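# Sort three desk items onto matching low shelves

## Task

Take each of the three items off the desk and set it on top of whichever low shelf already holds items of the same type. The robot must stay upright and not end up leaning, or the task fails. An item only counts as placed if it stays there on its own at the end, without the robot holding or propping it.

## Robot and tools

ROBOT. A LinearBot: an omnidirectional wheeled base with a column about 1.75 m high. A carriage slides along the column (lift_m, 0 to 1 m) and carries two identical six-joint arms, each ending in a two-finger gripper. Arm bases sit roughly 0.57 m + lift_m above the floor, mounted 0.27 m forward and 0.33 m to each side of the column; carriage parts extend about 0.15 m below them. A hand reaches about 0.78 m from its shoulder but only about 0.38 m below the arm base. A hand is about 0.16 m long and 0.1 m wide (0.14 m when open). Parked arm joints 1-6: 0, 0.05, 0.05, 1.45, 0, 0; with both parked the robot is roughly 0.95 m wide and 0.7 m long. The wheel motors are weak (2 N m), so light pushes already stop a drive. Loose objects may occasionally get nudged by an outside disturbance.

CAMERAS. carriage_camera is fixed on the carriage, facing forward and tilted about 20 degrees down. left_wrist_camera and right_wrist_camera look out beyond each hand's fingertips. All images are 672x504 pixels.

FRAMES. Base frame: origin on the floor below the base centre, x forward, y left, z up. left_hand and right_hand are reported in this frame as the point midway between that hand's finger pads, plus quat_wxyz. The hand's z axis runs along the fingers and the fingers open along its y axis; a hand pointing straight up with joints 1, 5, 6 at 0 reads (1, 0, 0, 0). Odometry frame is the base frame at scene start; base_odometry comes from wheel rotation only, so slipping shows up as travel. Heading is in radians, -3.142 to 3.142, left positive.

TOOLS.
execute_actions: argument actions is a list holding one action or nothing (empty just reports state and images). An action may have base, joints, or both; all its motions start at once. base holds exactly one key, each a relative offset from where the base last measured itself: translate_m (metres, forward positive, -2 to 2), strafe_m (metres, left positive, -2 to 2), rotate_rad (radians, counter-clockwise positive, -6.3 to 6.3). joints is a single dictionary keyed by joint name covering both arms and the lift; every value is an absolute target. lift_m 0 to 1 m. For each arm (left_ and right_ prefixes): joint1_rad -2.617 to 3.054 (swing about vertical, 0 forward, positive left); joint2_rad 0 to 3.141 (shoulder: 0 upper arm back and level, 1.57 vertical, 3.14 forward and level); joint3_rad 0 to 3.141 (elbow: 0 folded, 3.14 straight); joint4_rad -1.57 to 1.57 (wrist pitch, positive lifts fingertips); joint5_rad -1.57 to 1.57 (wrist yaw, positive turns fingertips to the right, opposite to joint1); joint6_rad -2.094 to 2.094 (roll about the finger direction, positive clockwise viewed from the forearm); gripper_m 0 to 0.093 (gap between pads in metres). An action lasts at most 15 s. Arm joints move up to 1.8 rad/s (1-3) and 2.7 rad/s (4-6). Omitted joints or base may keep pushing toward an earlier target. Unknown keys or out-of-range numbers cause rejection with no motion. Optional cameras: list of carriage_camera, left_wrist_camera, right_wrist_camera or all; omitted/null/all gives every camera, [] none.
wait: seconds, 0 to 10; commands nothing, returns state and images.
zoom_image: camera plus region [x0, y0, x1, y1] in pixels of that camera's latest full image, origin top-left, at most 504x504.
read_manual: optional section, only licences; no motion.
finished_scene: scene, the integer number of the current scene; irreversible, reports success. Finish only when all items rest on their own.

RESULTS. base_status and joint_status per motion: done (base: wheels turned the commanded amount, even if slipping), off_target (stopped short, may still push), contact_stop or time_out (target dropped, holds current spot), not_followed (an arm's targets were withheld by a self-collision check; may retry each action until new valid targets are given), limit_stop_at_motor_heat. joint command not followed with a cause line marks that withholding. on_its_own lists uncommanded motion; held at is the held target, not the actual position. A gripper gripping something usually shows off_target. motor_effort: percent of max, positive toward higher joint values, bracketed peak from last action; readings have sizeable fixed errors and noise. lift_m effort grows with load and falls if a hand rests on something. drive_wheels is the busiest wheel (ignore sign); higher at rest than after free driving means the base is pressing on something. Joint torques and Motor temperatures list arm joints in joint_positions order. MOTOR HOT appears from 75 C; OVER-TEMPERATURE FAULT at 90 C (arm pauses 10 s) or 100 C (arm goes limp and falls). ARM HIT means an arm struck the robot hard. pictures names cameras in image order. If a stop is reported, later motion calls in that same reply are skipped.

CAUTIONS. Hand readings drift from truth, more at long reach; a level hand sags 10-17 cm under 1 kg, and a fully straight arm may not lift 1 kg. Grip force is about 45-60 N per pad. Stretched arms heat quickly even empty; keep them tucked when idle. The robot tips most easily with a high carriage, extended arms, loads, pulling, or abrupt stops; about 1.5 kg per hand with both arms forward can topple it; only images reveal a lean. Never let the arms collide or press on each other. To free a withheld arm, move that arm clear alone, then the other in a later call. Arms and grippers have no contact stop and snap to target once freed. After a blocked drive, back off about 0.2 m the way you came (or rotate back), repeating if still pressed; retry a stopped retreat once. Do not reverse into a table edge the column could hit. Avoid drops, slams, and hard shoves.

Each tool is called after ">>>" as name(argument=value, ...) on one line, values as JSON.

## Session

>>> execute_actions(actions=[], cameras=["carriage_camera"])

Scene clock: 0.00 s.
Joint torques (N m, as the arm reports them, + toward a larger angle): no reading
Motor temperatures (°C, as the motors report them): left_arm=[22 29 24 20 20 22] | right_arm=[22 26 28 20 22 20]
base_odometry: x=+0.000 y=+0.000 heading=+0.000 (m, m, rad; odometry frame)
base_status: not commanded
joint_positions: lift_m=+0.301 left_joint1_rad=+0.011 left_joint2_rad=+0.054 left_joint3_rad=+0.052 left_joint4_rad=+1.427 left_joint5_rad=+0.002 left_joint6_rad=+0.016 left_gripper_m=+0.095 right_joint1_rad=-0.016 right_joint2_rad=+0.051 right_joint3_rad=+0.042 right_joint4_rad=+1.475 right_joint5_rad=+0.007 right_joint6_rad=-0.017 right_gripper_m=+0.095
joint_status: not commanded
motor_effort: lift_m=+19 drive_wheels=-5 (%)
left_hand: x=+0.2976 y=+0.3097 z=+1.2910 quat_wxyz=(+0.997, +0.001, +0.073, +0.013) (m; base frame)
right_hand: x=+0.2880 y=-0.3113 z=+1.2896 quat_wxyz=(+0.998, +0.003, +0.052, -0.017) (m; base frame)
pictures: carriage_camera
Images, in order (width x height): carriage_camera 672x504.

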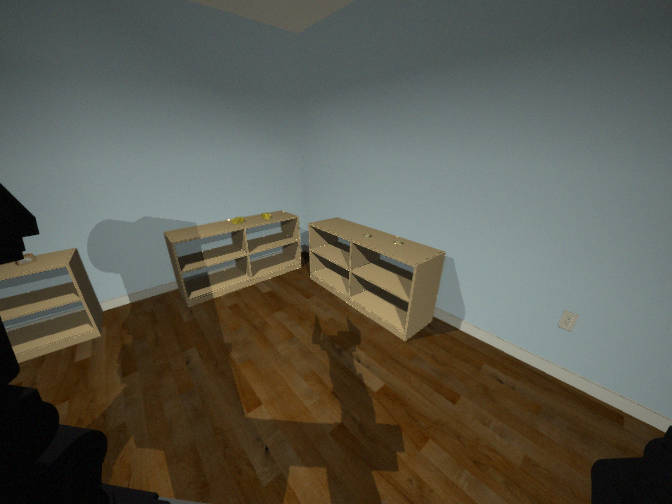

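>>> execute_actions(actions=[{"base":{"rotate_rad":-2.38}}], cameras=["carriage_camera"])

Scene clock: 10.63 s.
Joint torques (N m, as the arm reports them, + toward a larger angle): left_arm=[-0.46  4.37  6.27 -0.19  0.09  0.01] | right_arm=[-0.52  4.42  7.16 -0.36  0.07  0.04]
Motor temperatures (°C, as the motors report them): left_arm=[22 29 25 20 20 22] | right_arm=[22 26 29 20 22 20]
base_odometry: x=+0.000 y=+0.000 heading=-2.379 (m, m, rad; odometry frame)
base_status: done
joint_positions: lift_m=+0.301 left_joint1_rad=+0.011 left_joint2_rad=+0.054 left_joint3_rad=+0.052 left_joint4_rad=+1.426 left_joint5_rad=+0.002 left_joint6_rad=+0.016 left_gripper_m=+0.095 right_joint1_rad=-0.016 right_joint2_rad=+0.051 right_joint3_rad=+0.042 right_joint4_rad=+1.475 right_joint5_rad=+0.007 right_joint6_rad=-0.017 right_gripper_m=+0.095
joint_status: not commanded
motor_effort: lift_m=+18(18) drive_wheels=+16(44) (%)
left_hand: x=+0.2978 y=+0.3097 z=+1.2910 quat_wxyz=(+0.997, +0.001, +0.073, +0.013) (m; base frame)
right_hand: x=+0.2880 y=-0.3113 z=+1.2896 quat_wxyz=(+0.998, +0.003, +0.052, -0.017) (m; base frame)
pictures: carriage_camera
Images, in order (width x height): carriage_camera 672x504.

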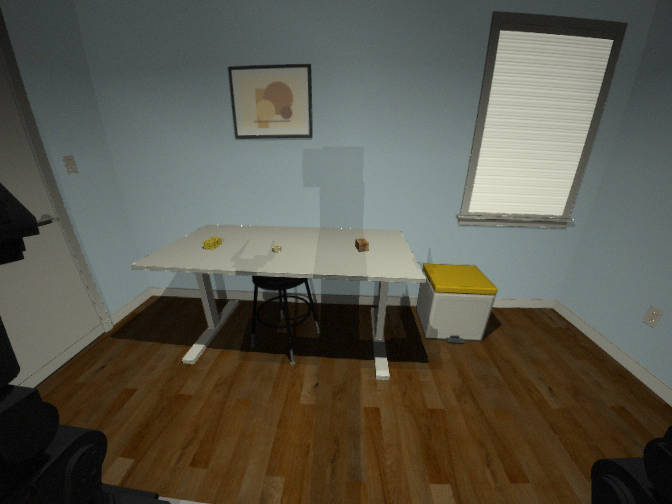

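>>> execute_actions(actions=[{"base":{"strafe_m":0.6},"joints":{"left_joint1_rad":-0.3,"left_joint6_rad":-0.3,"left_joint2_rad":2.3,"left_joint3_rad":2.0,"left_joint4_rad":-1.22,"right_joint1_rad":0.12,"right_joint2_rad":2.2,"right_joint3_rad":1.8,"right_joint4_rad":-1.17,"lift_m":0.26}}], cameras=[])

>>> execute_actions(actions=[{"base":{"translate_m":0.77}}])

Scene clock: 26.30 s.
Joint torques (N m, as the arm reports them, + toward a larger angle): left_arm=[ -0.79 -15.38   8.48   0.41   0.06  -0.07] | right_arm=[ -0.13 -15.95   9.16   0.1    0.07   0.02]
Motor temperatures (°C, as the motors report them): left_arm=[22 29 27 20 20 22] | right_arm=[22 28 31 20 22 20]
base_odometry: x=+0.414 y=-0.434 heading=-2.380 (m, m, rad; odometry frame)
base_status: done
joint_positions: lift_m=+0.260 left_joint1_rad=-0.295 left_joint2_rad=+2.295 left_joint3_rad=+1.981 left_joint4_rad=-1.210 left_joint5_rad=+0.002 left_joint6_rad=-0.292 left_gripper_m=+0.095 right_joint1_rad=+0.116 right_joint2_rad=+2.209 right_joint3_rad=+1.781 right_joint4_rad=-1.166 right_joint5_rad=+0.007 right_joint6_rad=-0.017 right_gripper_m=+0.095
joint_status: all done
motor_effort: lift_m=+16(16) drive_wheels=-11(44) (%)
left_hand: x=+0.6986 y=+0.1761 z=+0.8666 quat_wxyz=(+0.022, +0.002, +1.000, -0.008) (m; base frame)
right_hand: x=+0.6774 y=-0.2623 z=+0.8522 quat_wxyz=(-0.011, -0.067, +0.998, -0.004) (m; base frame)
pictures: none
No camera images: the call's "cameras" was empty. Leave "cameras" out to get every camera's image.

Scene clock: 30.20 s.
Joint torques (N m, as the arm reports them, + toward a larger angle): left_arm=[ -0.66 -15.38   8.51   0.42   0.07  -0.06] | right_arm=[ -0.25 -15.79   9.11   0.1    0.06   0.01]
Motor temperatures (°C, as the motors report them): left_arm=[22 32 27 20 20 22] | right_arm=[22 30 32 20 22 20]
base_odometry: x=-0.142 y=-0.967 heading=-2.378 (m, m, rad; odometry frame)
base_status: done
joint_positions: lift_m=+0.260 left_joint1_rad=-0.297 left_joint2_rad=+2.295 left_joint3_rad=+1.981 left_joint4_rad=-1.211 left_joint5_rad=+0.002 left_joint6_rad=-0.292 left_gripper_m=+0.095 right_joint1_rad=+0.116 right_joint2_rad=+2.209 right_joint3_rad=+1.781 right_joint4_rad=-1.167 right_joint5_rad=+0.007 right_joint6_rad=-0.017 right_gripper_m=+0.095
joint_status: not commanded
motor_effort: lift_m=+16(15) drive_wheels=-15(40) (%)
left_hand: x=+0.6981 y=+0.1755 z=+0.8666 quat_wxyz=(+0.022, +0.002, +1.000, -0.008) (m; base frame)
right_hand: x=+0.6771 y=-0.2623 z=+0.8522 quat_wxyz=(-0.012, -0.067, +0.998, -0.004) (m; base frame)
pictures: carriage_camera, left_wrist_camera, right_wrist_camera
Images, in order (width x height): carriage_camera 672x504, left_wrist_camera 672x504, right_wrist_camera 672x504.

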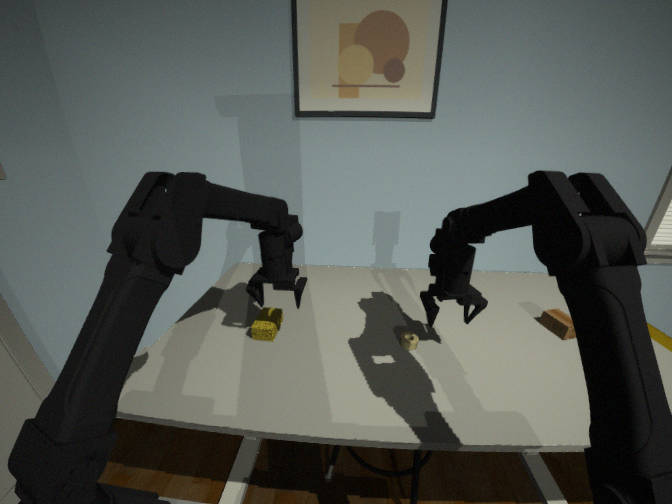

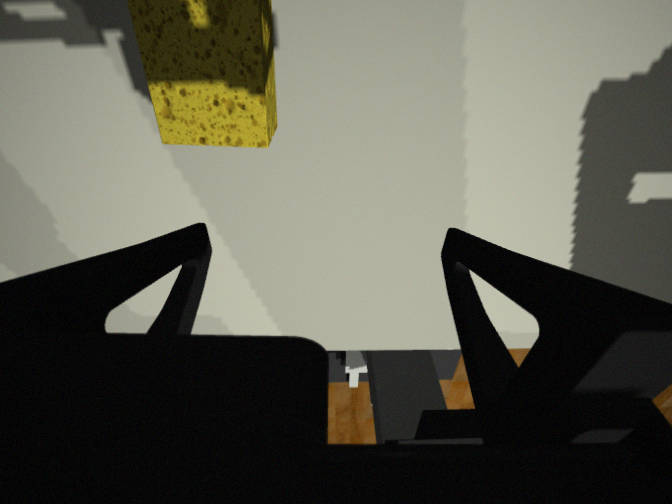

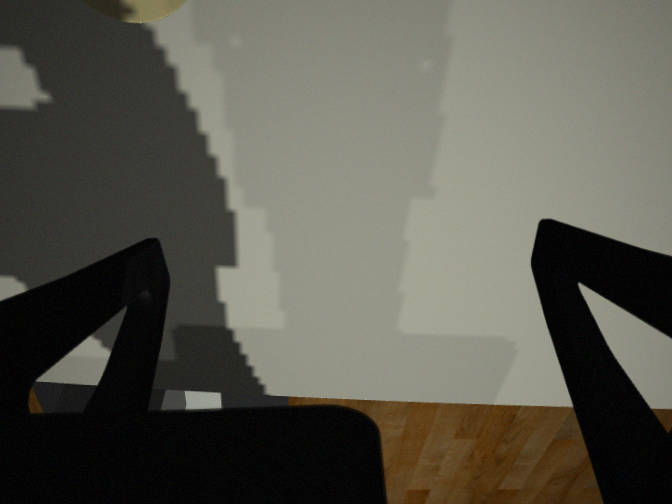

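>>> execute_actions(actions=[{"base":{"translate_m":0.045},"joints":{"left_joint1_rad":-0.16,"left_joint6_rad":-0.13,"left_joint4_rad":-1.3,"right_joint1_rad":0.3,"lift_m":0.2}}])

Scene clock: 36.53 s.
Joint torques (N m, as the arm reports them, + toward a larger angle): left_arm=[ -0.67 -15.56   7.65   0.22   0.12   0.1 ] | right_arm=[ -0.88 -15.95   8.59   0.11   0.1    0.03]
Motor temperatures (°C, as the motors report them): left_arm=[22 35 28 20 20 22] | right_arm=[22 33 33 20 22 20]
base_odometry: x=-0.174 y=-0.998 heading=-2.378 (m, m, rad; odometry frame)
base_status: done
joint_positions: lift_m=+0.200 left_joint1_rad=-0.157 left_joint2_rad=+2.296 left_joint3_rad=+1.989 left_joint4_rad=-1.289 left_joint5_rad=-0.001 left_joint6_rad=-0.138 left_gripper_m=+0.095 right_joint1_rad=+0.305 right_joint2_rad=+2.209 right_joint3_rad=+1.787 right_joint4_rad=-1.168 right_joint5_rad=+0.005 right_joint6_rad=-0.017 right_gripper_m=+0.095
joint_status: all done
motor_effort: lift_m=+15(11) drive_wheels=-12(39) (%)
left_hand: x=+0.6958 y=+0.2411 z=+0.8080 quat_wxyz=(-0.012, +0.009, +1.000, +0.002) (m; base frame)
right_hand: x=+0.6621 y=-0.1841 z=+0.7936 quat_wxyz=(-0.009, -0.161, +0.987, -0.004) (m; base frame)
pictures: carriage_camera, left_wrist_camera, right_wrist_camera
Images, in order (width x height): carriage_camera 672x504, left_wrist_camera 672x504, right_wrist_camera 672x504.

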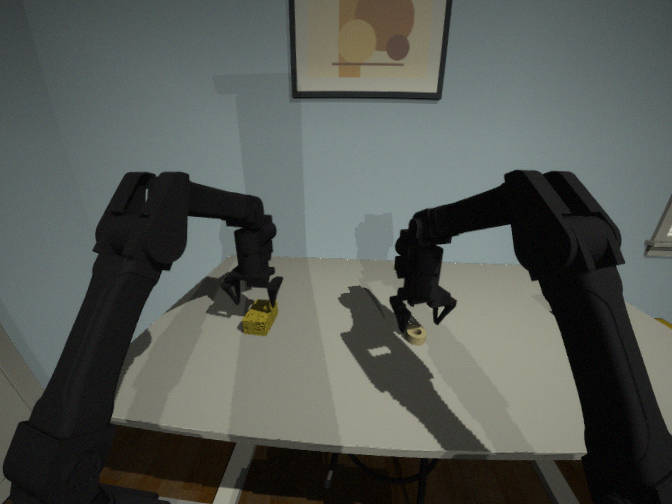

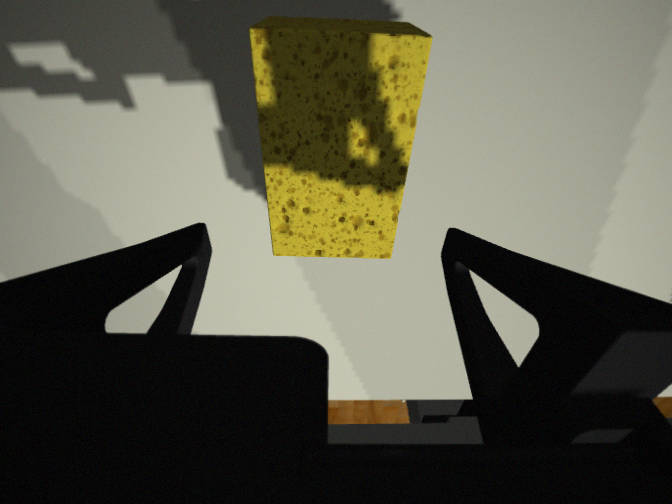

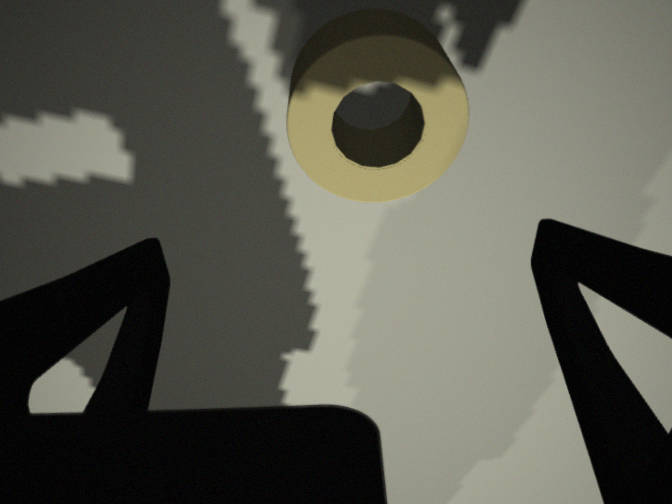

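>>> execute_actions(actions=[{"joints":{"left_joint2_rad":2.335,"left_joint4_rad":-1.24,"right_joint1_rad":0.285,"lift_m":0.148}}], cameras=["left_wrist_camera","right_wrist_camera"])

Scene clock: 41.27 s.
Joint torques (N m, as the arm reports them, + toward a larger angle): left_arm=[ -0.63 -15.83   7.66   0.42   0.14   0.1 ] | right_arm=[ -1.02 -15.92   8.53   0.11   0.1    0.01]
Motor temperatures (°C, as the motors report them): left_arm=[22 37 28 20 20 22] | right_arm=[22 36 33 20 22 20]
base_odometry: x=-0.174 y=-0.998 heading=-2.378 (m, m, rad; odometry frame)
base_status: not commanded
joint_positions: lift_m=+0.148 left_joint1_rad=-0.157 left_joint2_rad=+2.332 left_joint3_rad=+1.989 left_joint4_rad=-1.245 left_joint5_rad=-0.001 left_joint6_rad=-0.138 left_gripper_m=+0.095 right_joint1_rad=+0.292 right_joint2_rad=+2.208 right_joint3_rad=+1.787 right_joint4_rad=-1.169 right_joint5_rad=+0.005 right_joint6_rad=-0.017 right_gripper_m=+0.095
joint_status: all done
motor_effort: lift_m=+15(14) drive_wheels=-10(12) (%)
left_hand: x=+0.7040 y=+0.2398 z=+0.7407 quat_wxyz=(-0.008, +0.009, +1.000, +0.002) (m; base frame)
right_hand: x=+0.6636 y=-0.1893 z=+0.7421 quat_wxyz=(-0.009, -0.154, +0.988, -0.004) (m; base frame)
pictures: left_wrist_camera, right_wrist_camera
Images, in order (width x height): left_wrist_camera 672x504, right_wrist_camera 672x504.

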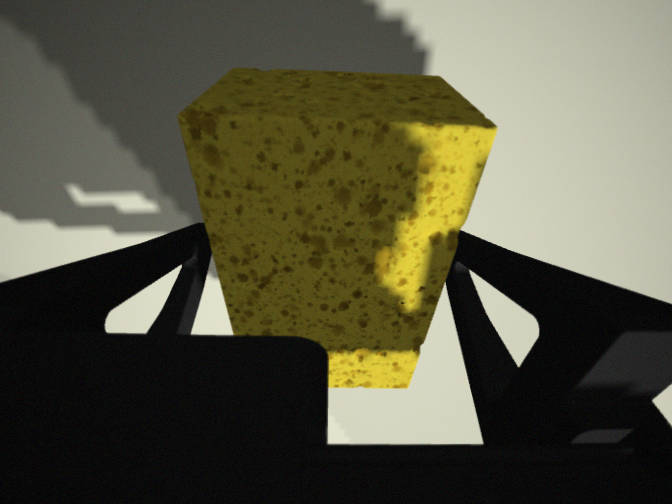

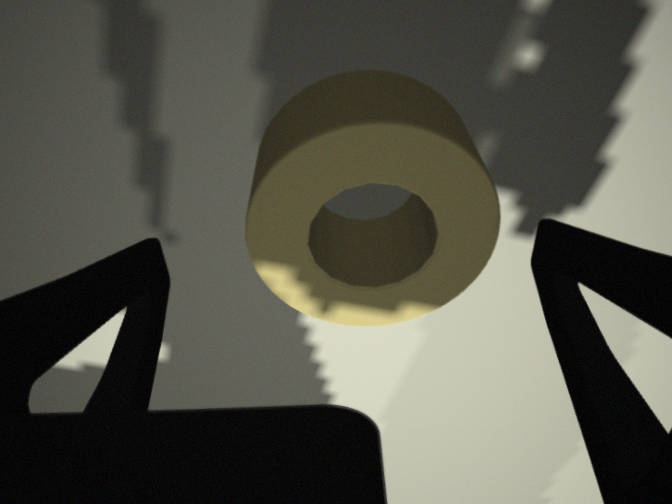

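>>> execute_actions(actions=[{"base":{"translate_m":0.009},"joints":{"lift_m":0.144}}], cameras=[])

>>> execute_actions(actions=[{"joints":{"left_gripper_m":0.03,"right_gripper_m":0.02}}], cameras=[])

>>> execute_actions(actions=[{"joints":{"lift_m":0.19}}], cameras=["left_wrist_camera","right_wrist_camera"])

>>> execute_actions(actions=[{"base":{"translate_m":-2.0},"joints":{"left_joint2_rad":1.6,"left_joint3_rad":1.4}}], cameras=[])

>>> execute_actions(actions=[{"base":{"rotate_rad":1.57},"joints":{"lift_m":0.12}}], cameras=["carriage_camera"])

Scene clock: 52.23 s.
Joint torques (N m, as the arm reports them, + toward a larger angle): left_arm=[ -0.6  -15.51   7.69   0.41   0.11   0.09] | right_arm=[ -0.94 -15.81   8.46   0.19   0.11   0.03]
Motor temperatures (°C, as the motors report them): left_arm=[22 41 29 20 20 22] | right_arm=[22 40 34 20 22 20]
base_odometry: x=-0.181 y=-1.005 heading=-2.377 (m, m, rad; odometry frame)
base_status: done
joint_positions: lift_m=+0.144 left_joint1_rad=-0.158 left_joint2_rad=+2.330 left_joint3_rad=+1.989 left_joint4_rad=-1.244 left_joint5_rad=+0.000 left_joint6_rad=-0.138 left_gripper_m=+0.095 right_joint1_rad=+0.291 right_joint2_rad=+2.206 right_joint3_rad=+1.788 right_joint4_rad=-1.173 right_joint5_rad=+0.003 right_joint6_rad=-0.017 right_gripper_m=+0.095
joint_status: all done
motor_effort: lift_m=+14(14) drive_wheels=-12(43) (%)
left_hand: x=+0.7043 y=+0.2391 z=+0.7376 quat_wxyz=(-0.007, +0.010, +1.000, +0.001) (m; base frame)
right_hand: x=+0.6630 y=-0.1898 z=+0.7392 quat_wxyz=(-0.010, -0.153, +0.988, -0.003) (m; base frame)
pictures: none
No camera images: the call's "cameras" was empty. Leave "cameras" out to get every camera's image.

Scene clock: 52.90 s.
Joint torques (N m, as the arm reports them, + toward a larger angle): left_arm=[ -0.53 -15.62   7.63   0.43   0.11   0.09] | right_arm=[ -0.96 -15.65   8.45   0.18   0.13   0.02]
Motor temperatures (°C, as the motors report them): left_arm=[22 41 29 20 20 22] | right_arm=[22 40 34 20 22 20]
base_odometry: x=-0.181 y=-1.005 heading=-2.377 (m, m, rad; odometry frame)
base_status: not commanded
joint_positions: lift_m=+0.144 left_joint1_rad=-0.158 left_joint2_rad=+2.330 left_joint3_rad=+1.989 left_joint4_rad=-1.244 left_joint5_rad=+0.000 left_joint6_rad=-0.138 left_gripper_m=+0.059 right_joint1_rad=+0.291 right_joint2_rad=+2.206 right_joint3_rad=+1.788 right_joint4_rad=-1.173 right_joint5_rad=+0.003 right_joint6_rad=-0.017 right_gripper_m=+0.048
joint_status: left_gripper_m off_target (ended at +0.059, target +0.030); right_gripper_m off_target (ended at +0.048, target +0.020)
motor_effort: lift_m=+14(14) drive_wheels=-12(12) (%)
left_hand: x=+0.7043 y=+0.2391 z=+0.7376 quat_wxyz=(-0.007, +0.010, +1.000, +0.001) (m; base frame)
right_hand: x=+0.6630 y=-0.1898 z=+0.7392 quat_wxyz=(-0.010, -0.153, +0.988, -0.003) (m; base frame)
pictures: none
No camera images: the call's "cameras" was empty. Leave "cameras" out to get every camera's image.

Scene clock: 53.60 s.
Joint torques (N m, as the arm reports them, + toward a larger angle): left_arm=[ -0.59 -15.34   7.67   0.42   0.11   0.09] | right_arm=[ -0.94 -15.56   8.61   0.15   0.13   0.02]
Motor temperatures (°C, as the motors report them): left_arm=[22 41 29 20 20 22] | right_arm=[22 40 34 20 22 20]
base_odometry: x=-0.181 y=-1.005 heading=-2.377 (m, m, rad; odometry frame)
base_status: not commanded
joint_positions: lift_m=+0.190 left_joint1_rad=-0.158 left_joint2_rad=+2.326 left_joint3_rad=+1.989 left_joint4_rad=-1.243 left_joint5_rad=+0.000 left_joint6_rad=-0.138 left_gripper_m=+0.059 right_joint1_rad=+0.291 right_joint2_rad=+2.206 right_joint3_rad=+1.788 right_joint4_rad=-1.173 right_joint5_rad=+0.003 right_joint6_rad=-0.017 right_gripper_m=+0.048
joint_status: all done
motor_effort: lift_m=+20(25) drive_wheels=+5(12) (%)
left_hand: x=+0.7047 y=+0.2390 z=+0.7845 quat_wxyz=(-0.005, +0.010, +1.000, +0.001) (m; base frame)
right_hand: x=+0.6631 y=-0.1897 z=+0.7848 quat_wxyz=(-0.009, -0.153, +0.988, -0.003) (m; base frame)
pictures: left_wrist_camera, right_wrist_camera
Images, in order (width x height): left_wrist_camera 672x504, right_wrist_camera 672x504.

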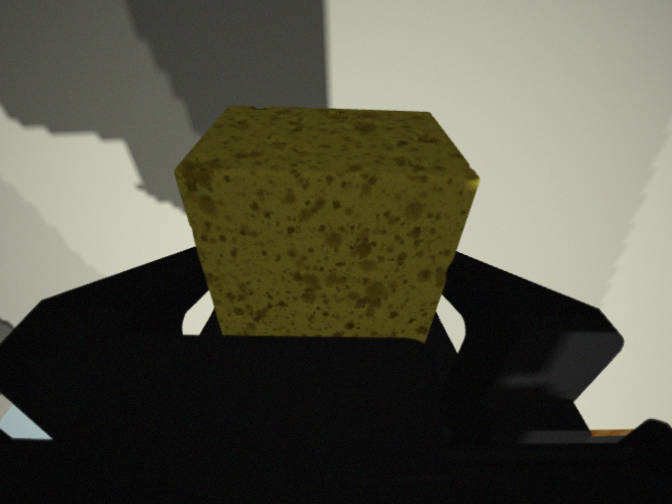

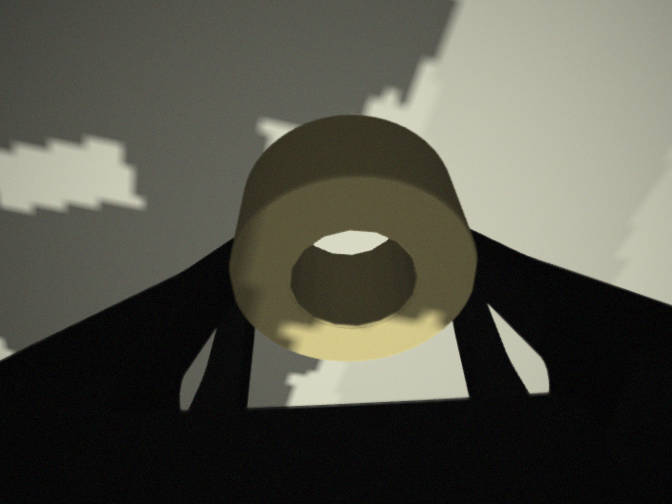

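Scene clock: 60.00 s.
Joint torques (N m, as the arm reports them, + toward a larger angle): left_arm=[-0.56 -9.48  5.2   0.77  0.1   0.09] | right_arm=[ -0.81 -15.59   8.49   0.14   0.13   0.02]
Motor temperatures (°C, as the motors report them): left_arm=[22 41 29 20 20 22] | right_arm=[22 42 35 20 22 20]
base_odometry: x=+1.262 y=+0.381 heading=-2.377 (m, m, rad; odometry frame)
base_status: done
joint_positions: lift_m=+0.190 left_joint1_rad=-0.158 left_joint2_rad=+1.608 left_joint3_rad=+1.425 left_joint4_rad=-1.237 left_joint5_rad=+0.001 left_joint6_rad=-0.138 left_gripper_m=+0.059 right_joint1_rad=+0.289 right_joint2_rad=+2.206 right_joint3_rad=+1.788 right_joint4_rad=-1.169 right_joint5_rad=+0.003 right_joint6_rad=-0.017 right_gripper_m=+0.048
joint_status: all done
motor_effort: lift_m=+20(20) drive_wheels=-7(56) (%)
left_hand: x=+0.5752 y=+0.2593 z=+0.8977 quat_wxyz=(+0.075, +0.010, +0.997, -0.012) (m; base frame)
right_hand: x=+0.6643 y=-0.1902 z=+0.7848 quat_wxyz=(-0.008, -0.152, +0.988, -0.003) (m; base frame)
pictures: none
No camera images: the call's "cameras" was empty. Leave "cameras" out to get every camera's image.

Scene clock: 63.10 s.
Joint torques (N m, as the arm reports them, + toward a larger angle): left_arm=[-0.55 -9.36  5.84  0.75  0.1   0.1 ] | right_arm=[ -0.49 -15.82   8.46   0.1    0.11   0.02]
Motor temperatures (°C, as the motors report them): left_arm=[22 40 29 20 20 22] | right_arm=[22 43 35 20 22 20]
base_odometry: x=+1.262 y=+0.380 heading=-0.808 (m, m, rad; odometry frame)
base_status: done
joint_positions: lift_m=+0.120 left_joint1_rad=-0.159 left_joint2_rad=+1.607 left_joint3_rad=+1.418 left_joint4_rad=-1.236 left_joint5_rad=+0.001 left_joint6_rad=-0.138 left_gripper_m=+0.059 right_joint1_rad=+0.286 right_joint2_rad=+2.207 right_joint3_rad=+1.788 right_joint4_rad=-1.166 right_joint5_rad=+0.003 right_joint6_rad=-0.017 right_gripper_m=+0.048
joint_status: all done
motor_effort: lift_m=+15(15) drive_wheels=+16(53) (%)
left_hand: x=+0.5737 y=+0.2594 z=+0.8266 quat_wxyz=(+0.072, +0.011, +0.997, -0.011) (m; base frame)
right_hand: x=+0.6651 y=-0.1912 z=+0.7147 quat_wxyz=(-0.007, -0.151, +0.988, -0.003) (m; base frame)
pictures: carriage_camera
Images, in order (width x height): carriage_camera 672x504.

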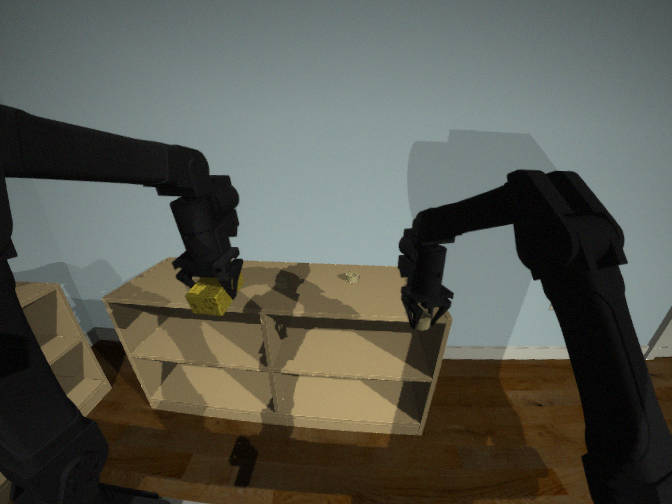

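Similar geometry; edge ≈0.80.

>>> execute_actions(actions=[{"base":{"translate_m":0.28},"joints":{"lift_m":0.065}}], cameras=[])

>>> execute_actions(actions=[{"joints":{"lift_m":0.028}}], cameras=["carriage_camera"])

Scene clock: 70.90 s.
Joint torques (N m, as the arm reports them, + toward a larger angle): left_arm=[-0.55 -9.06  5.87  0.76  0.1   0.09] | right_arm=[ -0.73 -16.03   8.52   0.13   0.11   0.05]
Motor temperatures (°C, as the motors report them): left_arm=[22 39 29 20 20 22] | right_arm=[22 45 35 20 22 20]
base_odometry: x=+1.456 y=+0.178 heading=-0.806 (m, m, rad; odometry frame)
base_status: done
joint_positions: lift_m=+0.065 left_joint1_rad=-0.159 left_joint2_rad=+1.602 left_joint3_rad=+1.418 left_joint4_rad=-1.237 left_joint5_rad=+0.001 left_joint6_rad=-0.138 left_gripper_m=+0.059 right_joint1_rad=+0.286 right_joint2_rad=+2.209 right_joint3_rad=+1.788 right_joint4_rad=-1.169 right_joint5_rad=+0.003 right_joint6_rad=-0.017 right_gripper_m=+0.048
joint_status: all done
motor_effort: lift_m=+15(14) drive_wheels=-16(40) (%)
left_hand: x=+0.5733 y=+0.2595 z=+0.7729 quat_wxyz=(+0.074, +0.011, +0.997, -0.012) (m; base frame)
right_hand: x=+0.6643 y=-0.1915 z=+0.6590 quat_wxyz=(-0.009, -0.151, +0.988, -0.003) (m; base frame)
pictures: none
No camera images: the call's "cameras" was empty. Leave "cameras" out to get every camera's image.

Scene clock: 71.63 s.
Joint torques (N m, as the arm reports them, + toward a larger angle): left_arm=[-0.54 -8.9   5.9   0.77  0.1   0.09] | right_arm=[ -0.59 -14.9    7.84   0.18   0.13   0.03]
Motor temperatures (°C, as the motors report them): left_arm=[22 39 29 20 20 22] | right_arm=[22 45 35 20 22 20]
base_odometry: x=+1.456 y=+0.178 heading=-0.807 (m, m, rad; odometry frame)
base_status: not commanded
joint_positions: lift_m=+0.028 left_joint1_rad=-0.159 left_joint2_rad=+1.602 left_joint3_rad=+1.417 left_joint4_rad=-1.238 left_joint5_rad=+0.002 left_joint6_rad=-0.138 left_gripper_m=+0.059 right_joint1_rad=+0.286 right_joint2_rad=+2.198 right_joint3_rad=+1.795 right_joint4_rad=-1.170 right_joint5_rad=+0.004 right_joint6_rad=-0.017 right_gripper_m=+0.048
joint_status: all done
motor_effort: lift_m=+14(16) drive_wheels=-11(18) (%)
left_hand: x=+0.5729 y=+0.2595 z=+0.7360 quat_wxyz=(+0.073, +0.011, +0.997, -0.012) (m; base frame)
right_hand: x=+0.6668 y=-0.1908 z=+0.6282 quat_wxyz=(-0.001, -0.151, +0.989, -0.002) (m; base frame)
pictures: carriage_camera
Images, in order (width x height): carriage_camera 672x504.

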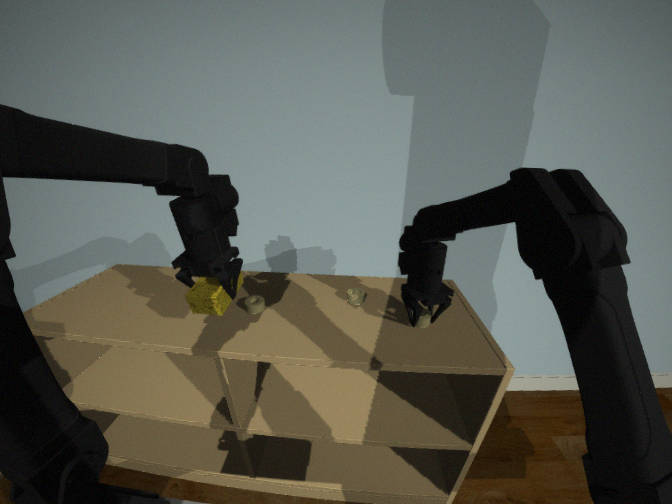

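>>> execute_actions(actions=[{"joints":{"right_gripper_m":0.093}}], cameras=[])

>>> execute_actions(actions=[{"joints":{"lift_m":0.14}}], cameras=["right_wrist_camera"])

>>> execute_actions(actions=[{"base":{"rotate_rad":1.56},"joints":{"right_joint2_rad":1.4,"right_joint3_rad":1.2}}], cameras=[])

>>> execute_actions(actions=[{"base":{"translate_m":0.45},"joints":{"left_joint2_rad":2.335,"left_joint3_rad":2.0,"lift_m":0.12}}], cameras=["carriage_camera"])

Scene clock: 86.40 s.
Joint torques (N m, as the arm reports them, + toward a larger angle): left_arm=[-0.55 -8.97  5.91  0.77  0.1   0.09] | right_arm=[ -0.58 -14.85   7.91   0.23   0.08   0.03]
Motor temperatures (°C, as the motors report them): left_arm=[22 37 28 20 20 22] | right_arm=[22 47 36 20 22 20]
base_odometry: x=+1.456 y=+0.178 heading=-0.807 (m, m, rad; odometry frame)
base_status: not commanded
joint_positions: lift_m=+0.028 left_joint1_rad=-0.159 left_joint2_rad=+1.602 left_joint3_rad=+1.417 left_joint4_rad=-1.238 left_joint5_rad=+0.002 left_joint6_rad=-0.138 left_gripper_m=+0.059 right_joint1_rad=+0.286 right_joint2_rad=+2.198 right_joint3_rad=+1.795 right_joint4_rad=-1.170 right_joint5_rad=+0.004 right_joint6_rad=-0.017 right_gripper_m=+0.093
joint_status: all done
motor_effort: lift_m=+14(14) drive_wheels=-11(11) (%)
left_hand: x=+0.5729 y=+0.2595 z=+0.7360 quat_wxyz=(+0.073, +0.011, +0.997, -0.012) (m; base frame)
right_hand: x=+0.6668 y=-0.1908 z=+0.6282 quat_wxyz=(-0.001, -0.151, +0.989, -0.002) (m; base frame)
pictures: none
No camera images: the call's "cameras" was empty. Leave "cameras" out to get every camera's image.

Scene clock: 87.50 s.
Joint torques (N m, as the arm reports them, + toward a larger angle): left_arm=[-0.5  -8.86  6.01  0.82  0.1   0.09] | right_arm=[ -0.49 -15.49   7.81   0.18   0.12   0.03]
Motor temperatures (°C, as the motors report them): left_arm=[22 37 28 20 20 22] | right_arm=[22 47 36 20 22 20]
base_odometry: x=+1.456 y=+0.178 heading=-0.807 (m, m, rad; odometry frame)
base_status: not commanded
joint_positions: lift_m=+0.140 left_joint1_rad=-0.159 left_joint2_rad=+1.601 left_joint3_rad=+1.417 left_joint4_rad=-1.238 left_joint5_rad=+0.002 left_joint6_rad=-0.138 left_gripper_m=+0.059 right_joint1_rad=+0.286 right_joint2_rad=+2.204 right_joint3_rad=+1.795 right_joint4_rad=-1.171 right_joint5_rad=+0.004 right_joint6_rad=-0.017 right_gripper_m=+0.093
joint_status: all done
motor_effort: lift_m=+20(26) drive_wheels=+8(9) (%)
left_hand: x=+0.5729 y=+0.2595 z=+0.8474 quat_wxyz=(+0.073, +0.011, +0.997, -0.012) (m; base frame)
right_hand: x=+0.6663 y=-0.1909 z=+0.7373 quat_wxyz=(-0.004, -0.151, +0.988, -0.002) (m; base frame)
pictures: right_wrist_camera
Images, in order (width x height): right_wrist_camera 672x504.

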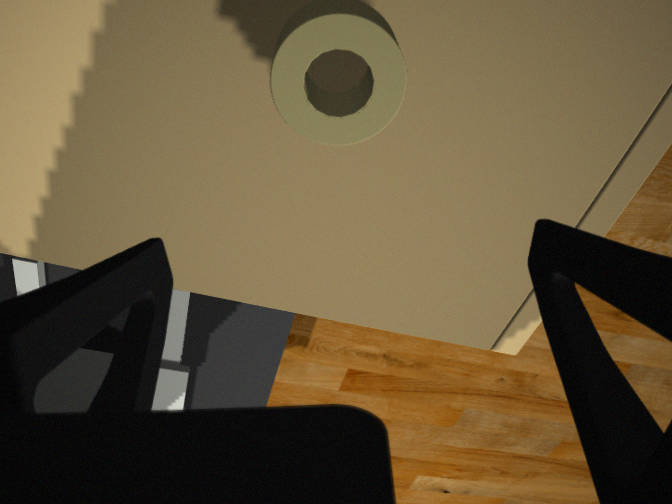

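Scene clock: 90.60 s.
Joint torques (N m, as the arm reports them, + toward a larger angle): left_arm=[-0.5  -8.85  5.91  0.77  0.09  0.09] | right_arm=[-0.36 -7.66  6.81  0.65  0.08  0.01]
Motor temperatures (°C, as the motors report them): left_arm=[22 37 28 20 20 22] | right_arm=[22 47 36 20 22 20]
base_odometry: x=+1.456 y=+0.178 heading=+0.752 (m, m, rad; odometry frame)
base_status: done
joint_positions: lift_m=+0.140 left_joint1_rad=-0.159 left_joint2_rad=+1.601 left_joint3_rad=+1.417 left_joint4_rad=-1.237 left_joint5_rad=+0.002 left_joint6_rad=-0.138 left_gripper_m=+0.059 right_joint1_rad=+0.285 right_joint2_rad=+1.408 right_joint3_rad=+1.212 right_joint4_rad=-1.171 right_joint5_rad=+0.004 right_joint6_rad=-0.017 right_gripper_m=+0.093
joint_status: all done
motor_effort: lift_m=+20(20) drive_wheels=+16(51) (%)
left_hand: x=+0.5731 y=+0.2592 z=+0.8475 quat_wxyz=(+0.074, +0.011, +0.997, -0.012) (m; base frame)
right_hand: x=+0.5283 y=-0.2320 z=+0.8434 quat_wxyz=(+0.101, -0.149, +0.984, +0.012) (m; base frame)
pictures: none
No camera images: the call's "cameras" was empty. Leave "cameras" out to get every camera's image.

Scene clock: 93.67 s.
Joint torques (N m, as the arm reports them, + toward a larger angle): left_arm=[ -0.5  -15.67   8.31   0.36   0.09   0.09] | right_arm=[-0.49 -7.26  7.5   0.68  0.12  0.05]
Motor temperatures (°C, as the motors report them): left_arm=[22 38 29 20 20 22] | right_arm=[22 46 35 20 22 20]
base_odometry: x=+1.784 y=+0.487 heading=+0.754 (m, m, rad; odometry frame)
base_status: done
joint_positions: lift_m=+0.120 left_joint1_rad=-0.159 left_joint2_rad=+2.330 left_joint3_rad=+1.979 left_joint4_rad=-1.239 left_joint5_rad=+0.002 left_joint6_rad=-0.138 left_gripper_m=+0.059 right_joint1_rad=+0.285 right_joint2_rad=+1.405 right_joint3_rad=+1.205 right_joint4_rad=-1.172 right_joint5_rad=+0.004 right_joint6_rad=-0.017 right_gripper_m=+0.093
joint_status: all done
motor_effort: lift_m=+15(13) drive_wheels=-15(44) (%)
left_hand: x=+0.7027 y=+0.2383 z=+0.7109 quat_wxyz=(-0.009, +0.011, +1.000, +0.000) (m; base frame)
right_hand: x=+0.5266 y=-0.2325 z=+0.8228 quat_wxyz=(+0.099, -0.149, +0.984, +0.011) (m; base frame)
pictures: carriage_camera
Images, in order (width x height): carriage_camera 672x504.

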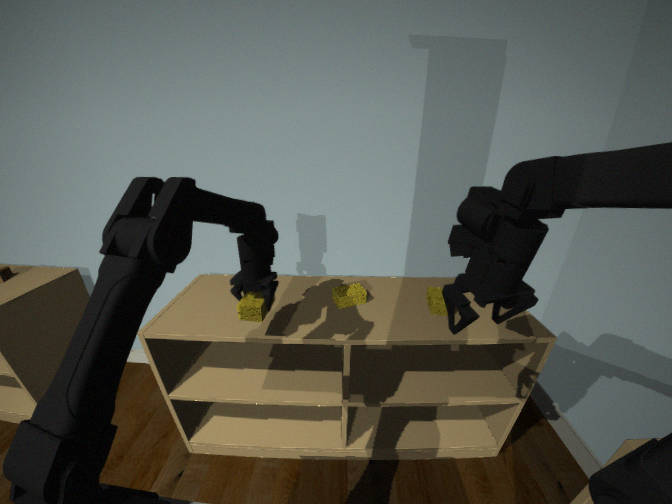

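>>> execute_actions(actions=[{"base":{"translate_m":0.16},"joints":{"lift_m":0.06}}], cameras=[])

>>> execute_actions(actions=[{"joints":{"lift_m":0.028}}], cameras=["carriage_camera"])

>>> execute_actions(actions=[{"joints":{"left_gripper_m":0.093}}], cameras=[])

>>> execute_actions(actions=[{"joints":{"lift_m":0.12}}], cameras=[])

>>> execute_actions(actions=[{"base":{"rotate_rad":-0.32},"joints":{"lift_m":0.25,"left_joint2_rad":1.4,"left_joint3_rad":1.3,"left_joint1_rad":0}}], cameras=["carriage_camera"])

>>> execute_actions(actions=[{"base":{"translate_m":-2.0}}], cameras=[])

>>> execute_actions(actions=[{"base":{"rotate_rad":-2.81}}], cameras=[])

>>> execute_actions(actions=[{"base":{"translate_m":0.66},"joints":{"right_joint1_rad":0,"right_joint2_rad":2.3,"right_joint3_rad":2.0,"right_joint4_rad":-1.22}}], cameras=["carriage_camera","right_wrist_camera"])

Scene clock: 117.17 s.
Joint torques (N m, as the arm reports them, + toward a larger angle): left_arm=[ -0.37 -15.81   7.79   0.37   0.09   0.09] | right_arm=[-0.58 -7.23  7.36  0.67  0.11  0.03]
Motor temperatures (°C, as the motors report them): left_arm=[22 46 31 20 20 22] | right_arm=[22 39 36 21 22 20]
base_odometry: x=+1.900 y=+0.596 heading=+0.755 (m, m, rad; odometry frame)
base_status: done
joint_positions: lift_m=+0.060 left_joint1_rad=-0.160 left_joint2_rad=+2.332 left_joint3_rad=+1.988 left_joint4_rad=-1.239 left_joint5_rad=+0.002 left_joint6_rad=-0.138 left_gripper_m=+0.059 right_joint1_rad=+0.285 right_joint2_rad=+1.405 right_joint3_rad=+1.205 right_joint4_rad=-1.173 right_joint5_rad=+0.004 right_joint6_rad=-0.017 right_gripper_m=+0.093
joint_status: all done
motor_effort: lift_m=+15(19) drive_wheels=-16(42) (%)
left_hand: x=+0.7048 y=+0.2376 z=+0.6524 quat_wxyz=(-0.006, +0.011, +1.000, +0.000) (m; base frame)
right_hand: x=+0.5265 y=-0.2325 z=+0.7628 quat_wxyz=(+0.099, -0.149, +0.984, +0.011) (m; base frame)
pictures: none
No camera images: the call's "cameras" was empty. Leave "cameras" out to get every camera's image.

Scene clock: 117.80 s.
Joint torques (N m, as the arm reports them, + toward a larger angle): left_arm=[ -0.5  -14.97   7.25   0.48   0.1    0.09] | right_arm=[-0.48 -7.21  7.38  0.71  0.1   0.01]
Motor temperatures (°C, as the motors report them): left_arm=[22 46 31 20 20 22] | right_arm=[22 39 36 21 22 20]
base_odometry: x=+1.900 y=+0.596 heading=+0.755 (m, m, rad; odometry frame)
base_status: not commanded
joint_positions: lift_m=+0.028 left_joint1_rad=-0.161 left_joint2_rad=+2.322 left_joint3_rad=+1.996 left_joint4_rad=-1.241 left_joint5_rad=+0.002 left_joint6_rad=-0.137 left_gripper_m=+0.059 right_joint1_rad=+0.285 right_joint2_rad=+1.405 right_joint3_rad=+1.205 right_joint4_rad=-1.173 right_joint5_rad=+0.004 right_joint6_rad=-0.017 right_gripper_m=+0.093
joint_status: all done
motor_effort: lift_m=+14(19) drive_wheels=-13(20) (%)
left_hand: x=+0.7070 y=+0.2371 z=+0.6264 quat_wxyz=(+0.001, +0.012, +1.000, -0.001) (m; base frame)
right_hand: x=+0.5263 y=-0.2326 z=+0.7307 quat_wxyz=(+0.098, -0.149, +0.984, +0.011) (m; base frame)
pictures: carriage_camera
Images, in order (width x height): carriage_camera 672x504.

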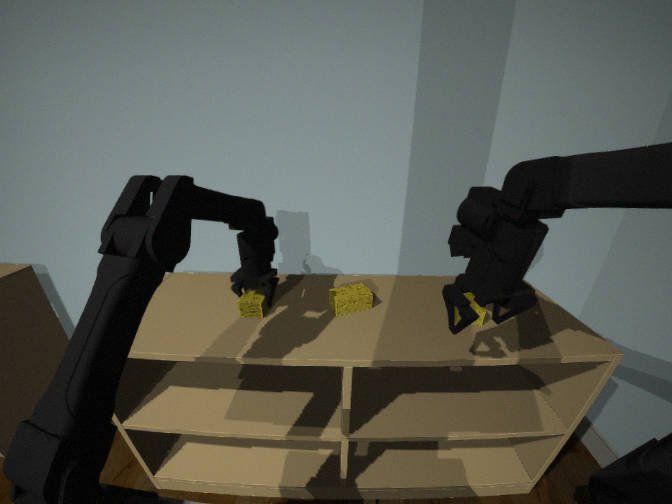

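Scene clock: 118.43 s.
Joint torques (N m, as the arm reports them, + toward a larger angle): left_arm=[ -0.41 -14.97   7.27   0.45   0.09   0.08] | right_arm=[-0.52 -7.32  7.49  0.7   0.12  0.03]
Motor temperatures (°C, as the motors report them): left_arm=[22 46 31 20 20 22] | right_arm=[22 39 36 21 22 20]
base_odometry: x=+1.900 y=+0.596 heading=+0.755 (m, m, rad; odometry frame)
base_status: not commanded
joint_positions: lift_m=+0.028 left_joint1_rad=-0.161 left_joint2_rad=+2.322 left_joint3_rad=+1.996 left_joint4_rad=-1.241 left_joint5_rad=+0.002 left_joint6_rad=-0.137 left_gripper_m=+0.093 right_joint1_rad=+0.285 right_joint2_rad=+1.405 right_joint3_rad=+1.205 right_joint4_rad=-1.173 right_joint5_rad=+0.004 right_joint6_rad=-0.017 right_gripper_m=+0.093
joint_status: all done
motor_effort: lift_m=+14(14) drive_wheels=-13(13) (%)
left_hand: x=+0.7070 y=+0.2372 z=+0.6264 quat_wxyz=(+0.001, +0.012, +1.000, -0.001) (m; base frame)
right_hand: x=+0.5264 y=-0.2326 z=+0.7307 quat_wxyz=(+0.098, -0.149, +0.984, +0.011) (m; base frame)
pictures: none
No camera images: the call's "cameras" was empty. Leave "cameras" out to get every camera's image.

Scene clock: 119.33 s.
Joint torques (N m, as the arm reports them, + toward a larger angle): left_arm=[ -0.44 -15.63   7.09   0.42   0.09   0.08] | right_arm=[-0.51 -7.21  7.34  0.69  0.12  0.01]
Motor temperatures (°C, as the motors report them): left_arm=[22 46 31 20 20 22] | right_arm=[22 39 36 21 22 20]
base_odometry: x=+1.900 y=+0.596 heading=+0.755 (m, m, rad; odometry frame)
base_status: not commanded
joint_positions: lift_m=+0.120 left_joint1_rad=-0.161 left_joint2_rad=+2.330 left_joint3_rad=+1.996 left_joint4_rad=-1.241 left_joint5_rad=+0.002 left_joint6_rad=-0.136 left_gripper_m=+0.093 right_joint1_rad=+0.285 right_joint2_rad=+1.405 right_joint3_rad=+1.205 right_joint4_rad=-1.173 right_joint5_rad=+0.004 right_joint6_rad=-0.017 right_gripper_m=+0.093
joint_status: all done
motor_effort: lift_m=+21(28) drive_wheels=+8(14) (%)
left_hand: x=+0.7064 y=+0.2373 z=+0.7144 quat_wxyz=(-0.002, +0.012, +1.000, +0.000) (m; base frame)
right_hand: x=+0.5264 y=-0.2326 z=+0.8220 quat_wxyz=(+0.098, -0.149, +0.984, +0.011) (m; base frame)
pictures: none
No camera images: the call's "cameras" was empty. Leave "cameras" out to get every camera's image.

Scene clock: 120.90 s.
Joint torques (N m, as the arm reports them, + toward a larger angle): left_arm=[-0.32 -7.43  5.59  1.01  0.11  0.08] | right_arm=[-0.57 -7.13  7.43  0.67  0.12  0.02]
Motor temperatures (°C, as the motors report them): left_arm=[22 46 31 20 20 22] | right_arm=[22 39 36 21 22 20]
base_odometry: x=+1.901 y=+0.596 heading=+0.436 (m, m, rad; odometry frame)
base_status: done
joint_positions: lift_m=+0.250 left_joint1_rad=-0.001 left_joint2_rad=+1.409 left_joint3_rad=+1.323 left_joint4_rad=-1.238 left_joint5_rad=+0.000 left_joint6_rad=-0.136 left_gripper_m=+0.093 right_joint1_rad=+0.285 right_joint2_rad=+1.405 right_joint3_rad=+1.205 right_joint4_rad=-1.172 right_joint5_rad=+0.004 right_joint6_rad=-0.017 right_gripper_m=+0.093
joint_status: all done
motor_effort: lift_m=+20(26) drive_wheels=+17(42) (%)
left_hand: x=+0.5472 y=+0.3094 z=+0.9833 quat_wxyz=(+0.122, -0.067, +0.990, -0.009) (m; base frame)
right_hand: x=+0.5266 y=-0.2325 z=+0.9521 quat_wxyz=(+0.099, -0.149, +0.984, +0.011) (m; base frame)
pictures: carriage_camera
Images, in order (width x height): carriage_camera 672x504.

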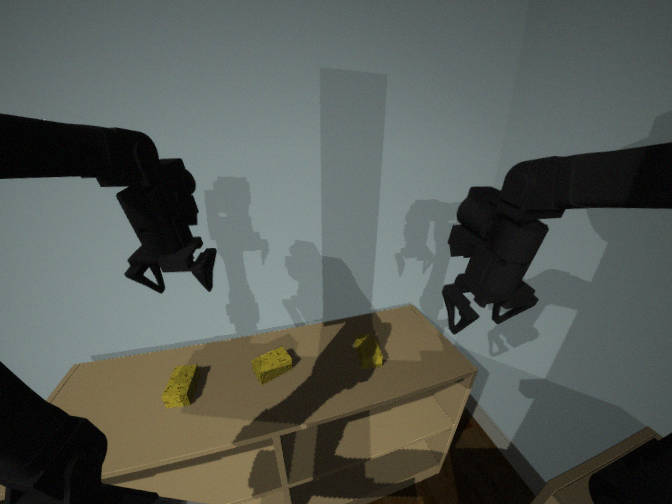

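Scene clock: 127.30 s.
Joint torques (N m, as the arm reports them, + toward a larger angle): left_arm=[-0.38 -7.38  5.43  1.02  0.1   0.08] | right_arm=[-0.49 -7.07  7.42  0.67  0.12  0.03]
Motor temperatures (°C, as the motors report them): left_arm=[22 44 30 20 20 22] | right_arm=[22 38 36 21 22 20]
base_odometry: x=+0.086 y=-0.245 heading=+0.434 (m, m, rad; odometry frame)
base_status: done
joint_positions: lift_m=+0.250 left_joint1_rad=-0.001 left_joint2_rad=+1.409 left_joint3_rad=+1.323 left_joint4_rad=-1.238 left_joint5_rad=+0.000 left_joint6_rad=-0.136 left_gripper_m=+0.093 right_joint1_rad=+0.285 right_joint2_rad=+1.405 right_joint3_rad=+1.205 right_joint4_rad=-1.172 right_joint5_rad=+0.004 right_joint6_rad=-0.017 right_gripper_m=+0.093
joint_status: not commanded
motor_effort: lift_m=+20(20) drive_wheels=-15(45) (%)
left_hand: x=+0.5472 y=+0.3094 z=+0.9833 quat_wxyz=(+0.122, -0.067, +0.990, -0.009) (m; base frame)
right_hand: x=+0.5266 y=-0.2325 z=+0.9521 quat_wxyz=(+0.099, -0.149, +0.984, +0.011) (m; base frame)
pictures: none
No camera images: the call's "cameras" was empty. Leave "cameras" out to get every camera's image.

Scene clock: 131.43 s.
Joint torques (N m, as the arm reports them, + toward a larger angle): left_arm=[-0.48 -7.51  5.6   0.94  0.11  0.08] | right_arm=[-0.37 -7.31  7.54  0.61  0.11  0.02]
Motor temperatures (°C, as the motors report them): left_arm=[22 43 30 21 20 22] | right_arm=[22 37 36 21 22 20]
base_odometry: x=+0.086 y=-0.245 heading=-2.374 (m, m, rad; odometry frame)
base_status: done
joint_positions: lift_m=+0.250 left_joint1_rad=+0.000 left_joint2_rad=+1.409 left_joint3_rad=+1.323 left_joint4_rad=-1.232 left_joint5_rad=+0.000 left_joint6_rad=-0.136 left_gripper_m=+0.093 right_joint1_rad=+0.285 right_joint2_rad=+1.405 right_joint3_rad=+1.205 right_joint4_rad=-1.167 right_joint5_rad=+0.004 right_joint6_rad=-0.017 right_gripper_m=+0.093
joint_status: not commanded
motor_effort: lift_m=+20(20) drive_wheels=+16(54) (%)
left_hand: x=+0.5486 y=+0.3096 z=+0.9836 quat_wxyz=(+0.125, -0.067, +0.990, -0.009) (m; base frame)
right_hand: x=+0.5277 y=-0.2322 z=+0.9524 quat_wxyz=(+0.101, -0.149, +0.984, +0.012) (m; base frame)
pictures: none
No camera images: the call's "cameras" was empty. Leave "cameras" out to get every camera's image.

Scene clock: 135.07 s.
Joint torques (N m, as the arm reports them, + toward a larger angle): left_arm=[-0.39 -7.46  5.65  0.98  0.1   0.09] | right_arm=[ -0.56 -16.41   9.68   0.27   0.08   0.03]
Motor temperatures (°C, as the motors report them): left_arm=[22 42 30 21 20 22] | right_arm=[22 39 36 21 22 20]
base_odometry: x=-0.390 y=-0.702 heading=-2.375 (m, m, rad; odometry frame)
base_status: done
joint_positions: lift_m=+0.250 left_joint1_rad=+0.000 left_joint2_rad=+1.409 left_joint3_rad=+1.323 left_joint4_rad=-1.233 left_joint5_rad=+0.000 left_joint6_rad=-0.136 left_gripper_m=+0.093 right_joint1_rad=+0.000 right_joint2_rad=+2.303 right_joint3_rad=+1.977 right_joint4_rad=-1.221 right_joint5_rad=+0.004 right_joint6_rad=-0.017 right_gripper_m=+0.093
joint_status: all done
motor_effort: lift_m=+20(20) drive_wheels=-14(47) (%)
left_hand: x=+0.5485 y=+0.3096 z=+0.9836 quat_wxyz=(+0.125, -0.067, +0.990, -0.009) (m; base frame)
right_hand: x=+0.7143 y=-0.3103 z=+0.8516 quat_wxyz=(+0.012, -0.009, +1.000, -0.002) (m; base frame)
pictures: carriage_camera, right_wrist_camera
Images, in order (width x height): carriage_camera 672x504, right_wrist_camera 672x504.

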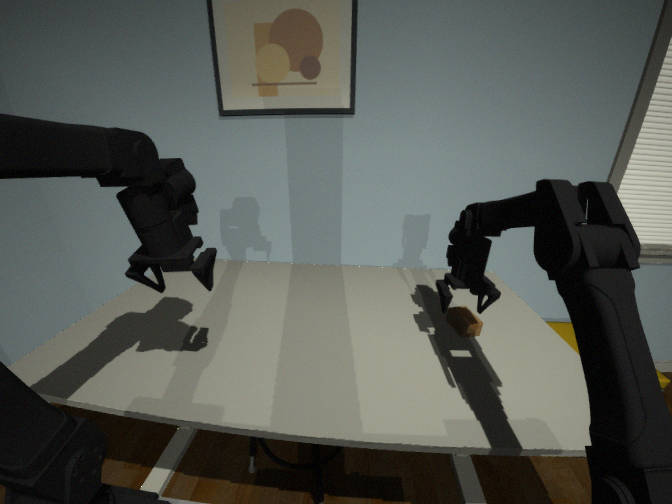

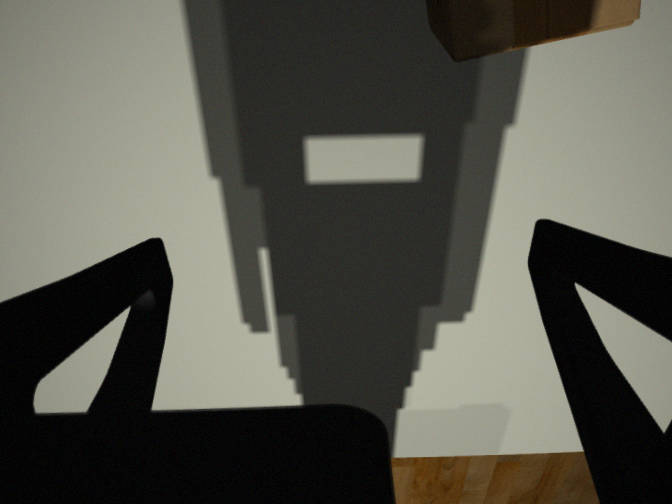

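>>> execute_actions(actions=[{"base":{"translate_m":0.045},"joints":{"right_joint1_rad":-0.12,"right_joint6_rad":-0.36,"right_joint4_rad":-1.14,"lift_m":0.205}}], cameras=["carriage_camera","right_wrist_camera"])

Scene clock: 141.53 s.
Joint torques (N m, as the arm reports them, + toward a larger angle): left_arm=[-0.34 -7.2   5.96  0.97  0.1   0.08] | right_arm=[ -0.08 -17.23   8.83   0.5    0.06  -0.03]
Motor temperatures (°C, as the motors report them): left_arm=[22 40 30 21 20 22] | right_arm=[22 42 37 21 22 20]
base_odometry: x=-0.422 y=-0.733 heading=-2.377 (m, m, rad; odometry frame)
base_status: done
joint_positions: lift_m=+0.205 left_joint1_rad=+0.000 left_joint2_rad=+1.406 left_joint3_rad=+1.318 left_joint4_rad=-1.234 left_joint5_rad=+0.001 left_joint6_rad=-0.136 left_gripper_m=+0.093 right_joint1_rad=-0.125 right_joint2_rad=+2.309 right_joint3_rad=+1.988 right_joint4_rad=-1.148 right_joint5_rad=+0.006 right_joint6_rad=-0.355 right_gripper_m=+0.093
joint_status: all done
motor_effort: lift_m=+15(13) drive_wheels=-14(40) (%)
left_hand: x=+0.5472 y=+0.3095 z=+0.9385 quat_wxyz=(+0.124, -0.067, +0.990, -0.009) (m; base frame)
right_hand: x=+0.7307 y=-0.3701 z=+0.8083 quat_wxyz=(+0.049, -0.114, +0.992, -0.015) (m; base frame)
pictures: carriage_camera, right_wrist_camera
Images, in order (width x height): carriage_camera 672x504, right_wrist_camera 672x504.

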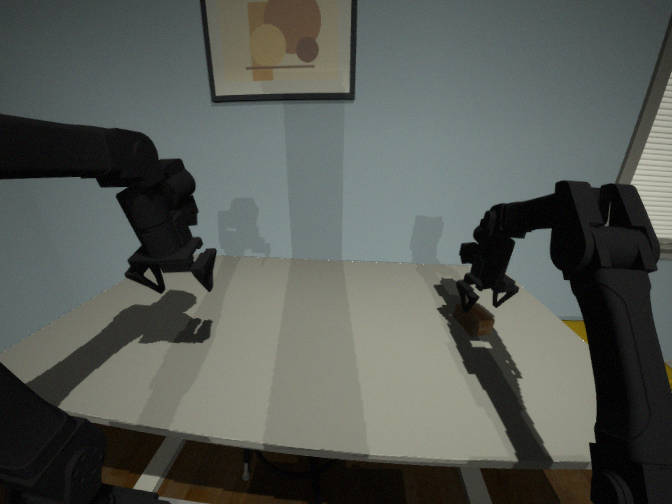

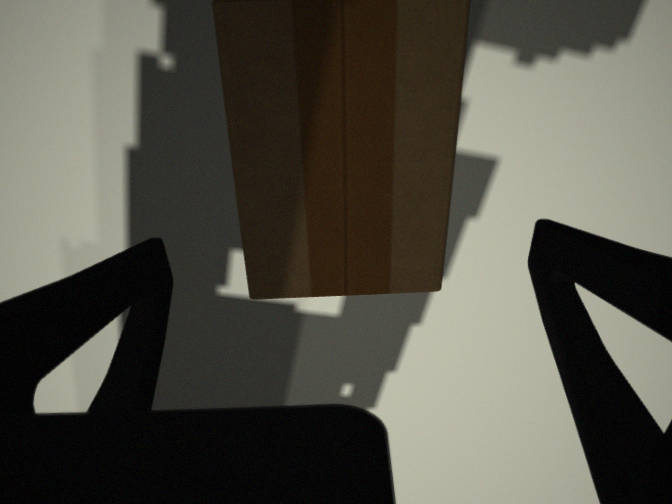

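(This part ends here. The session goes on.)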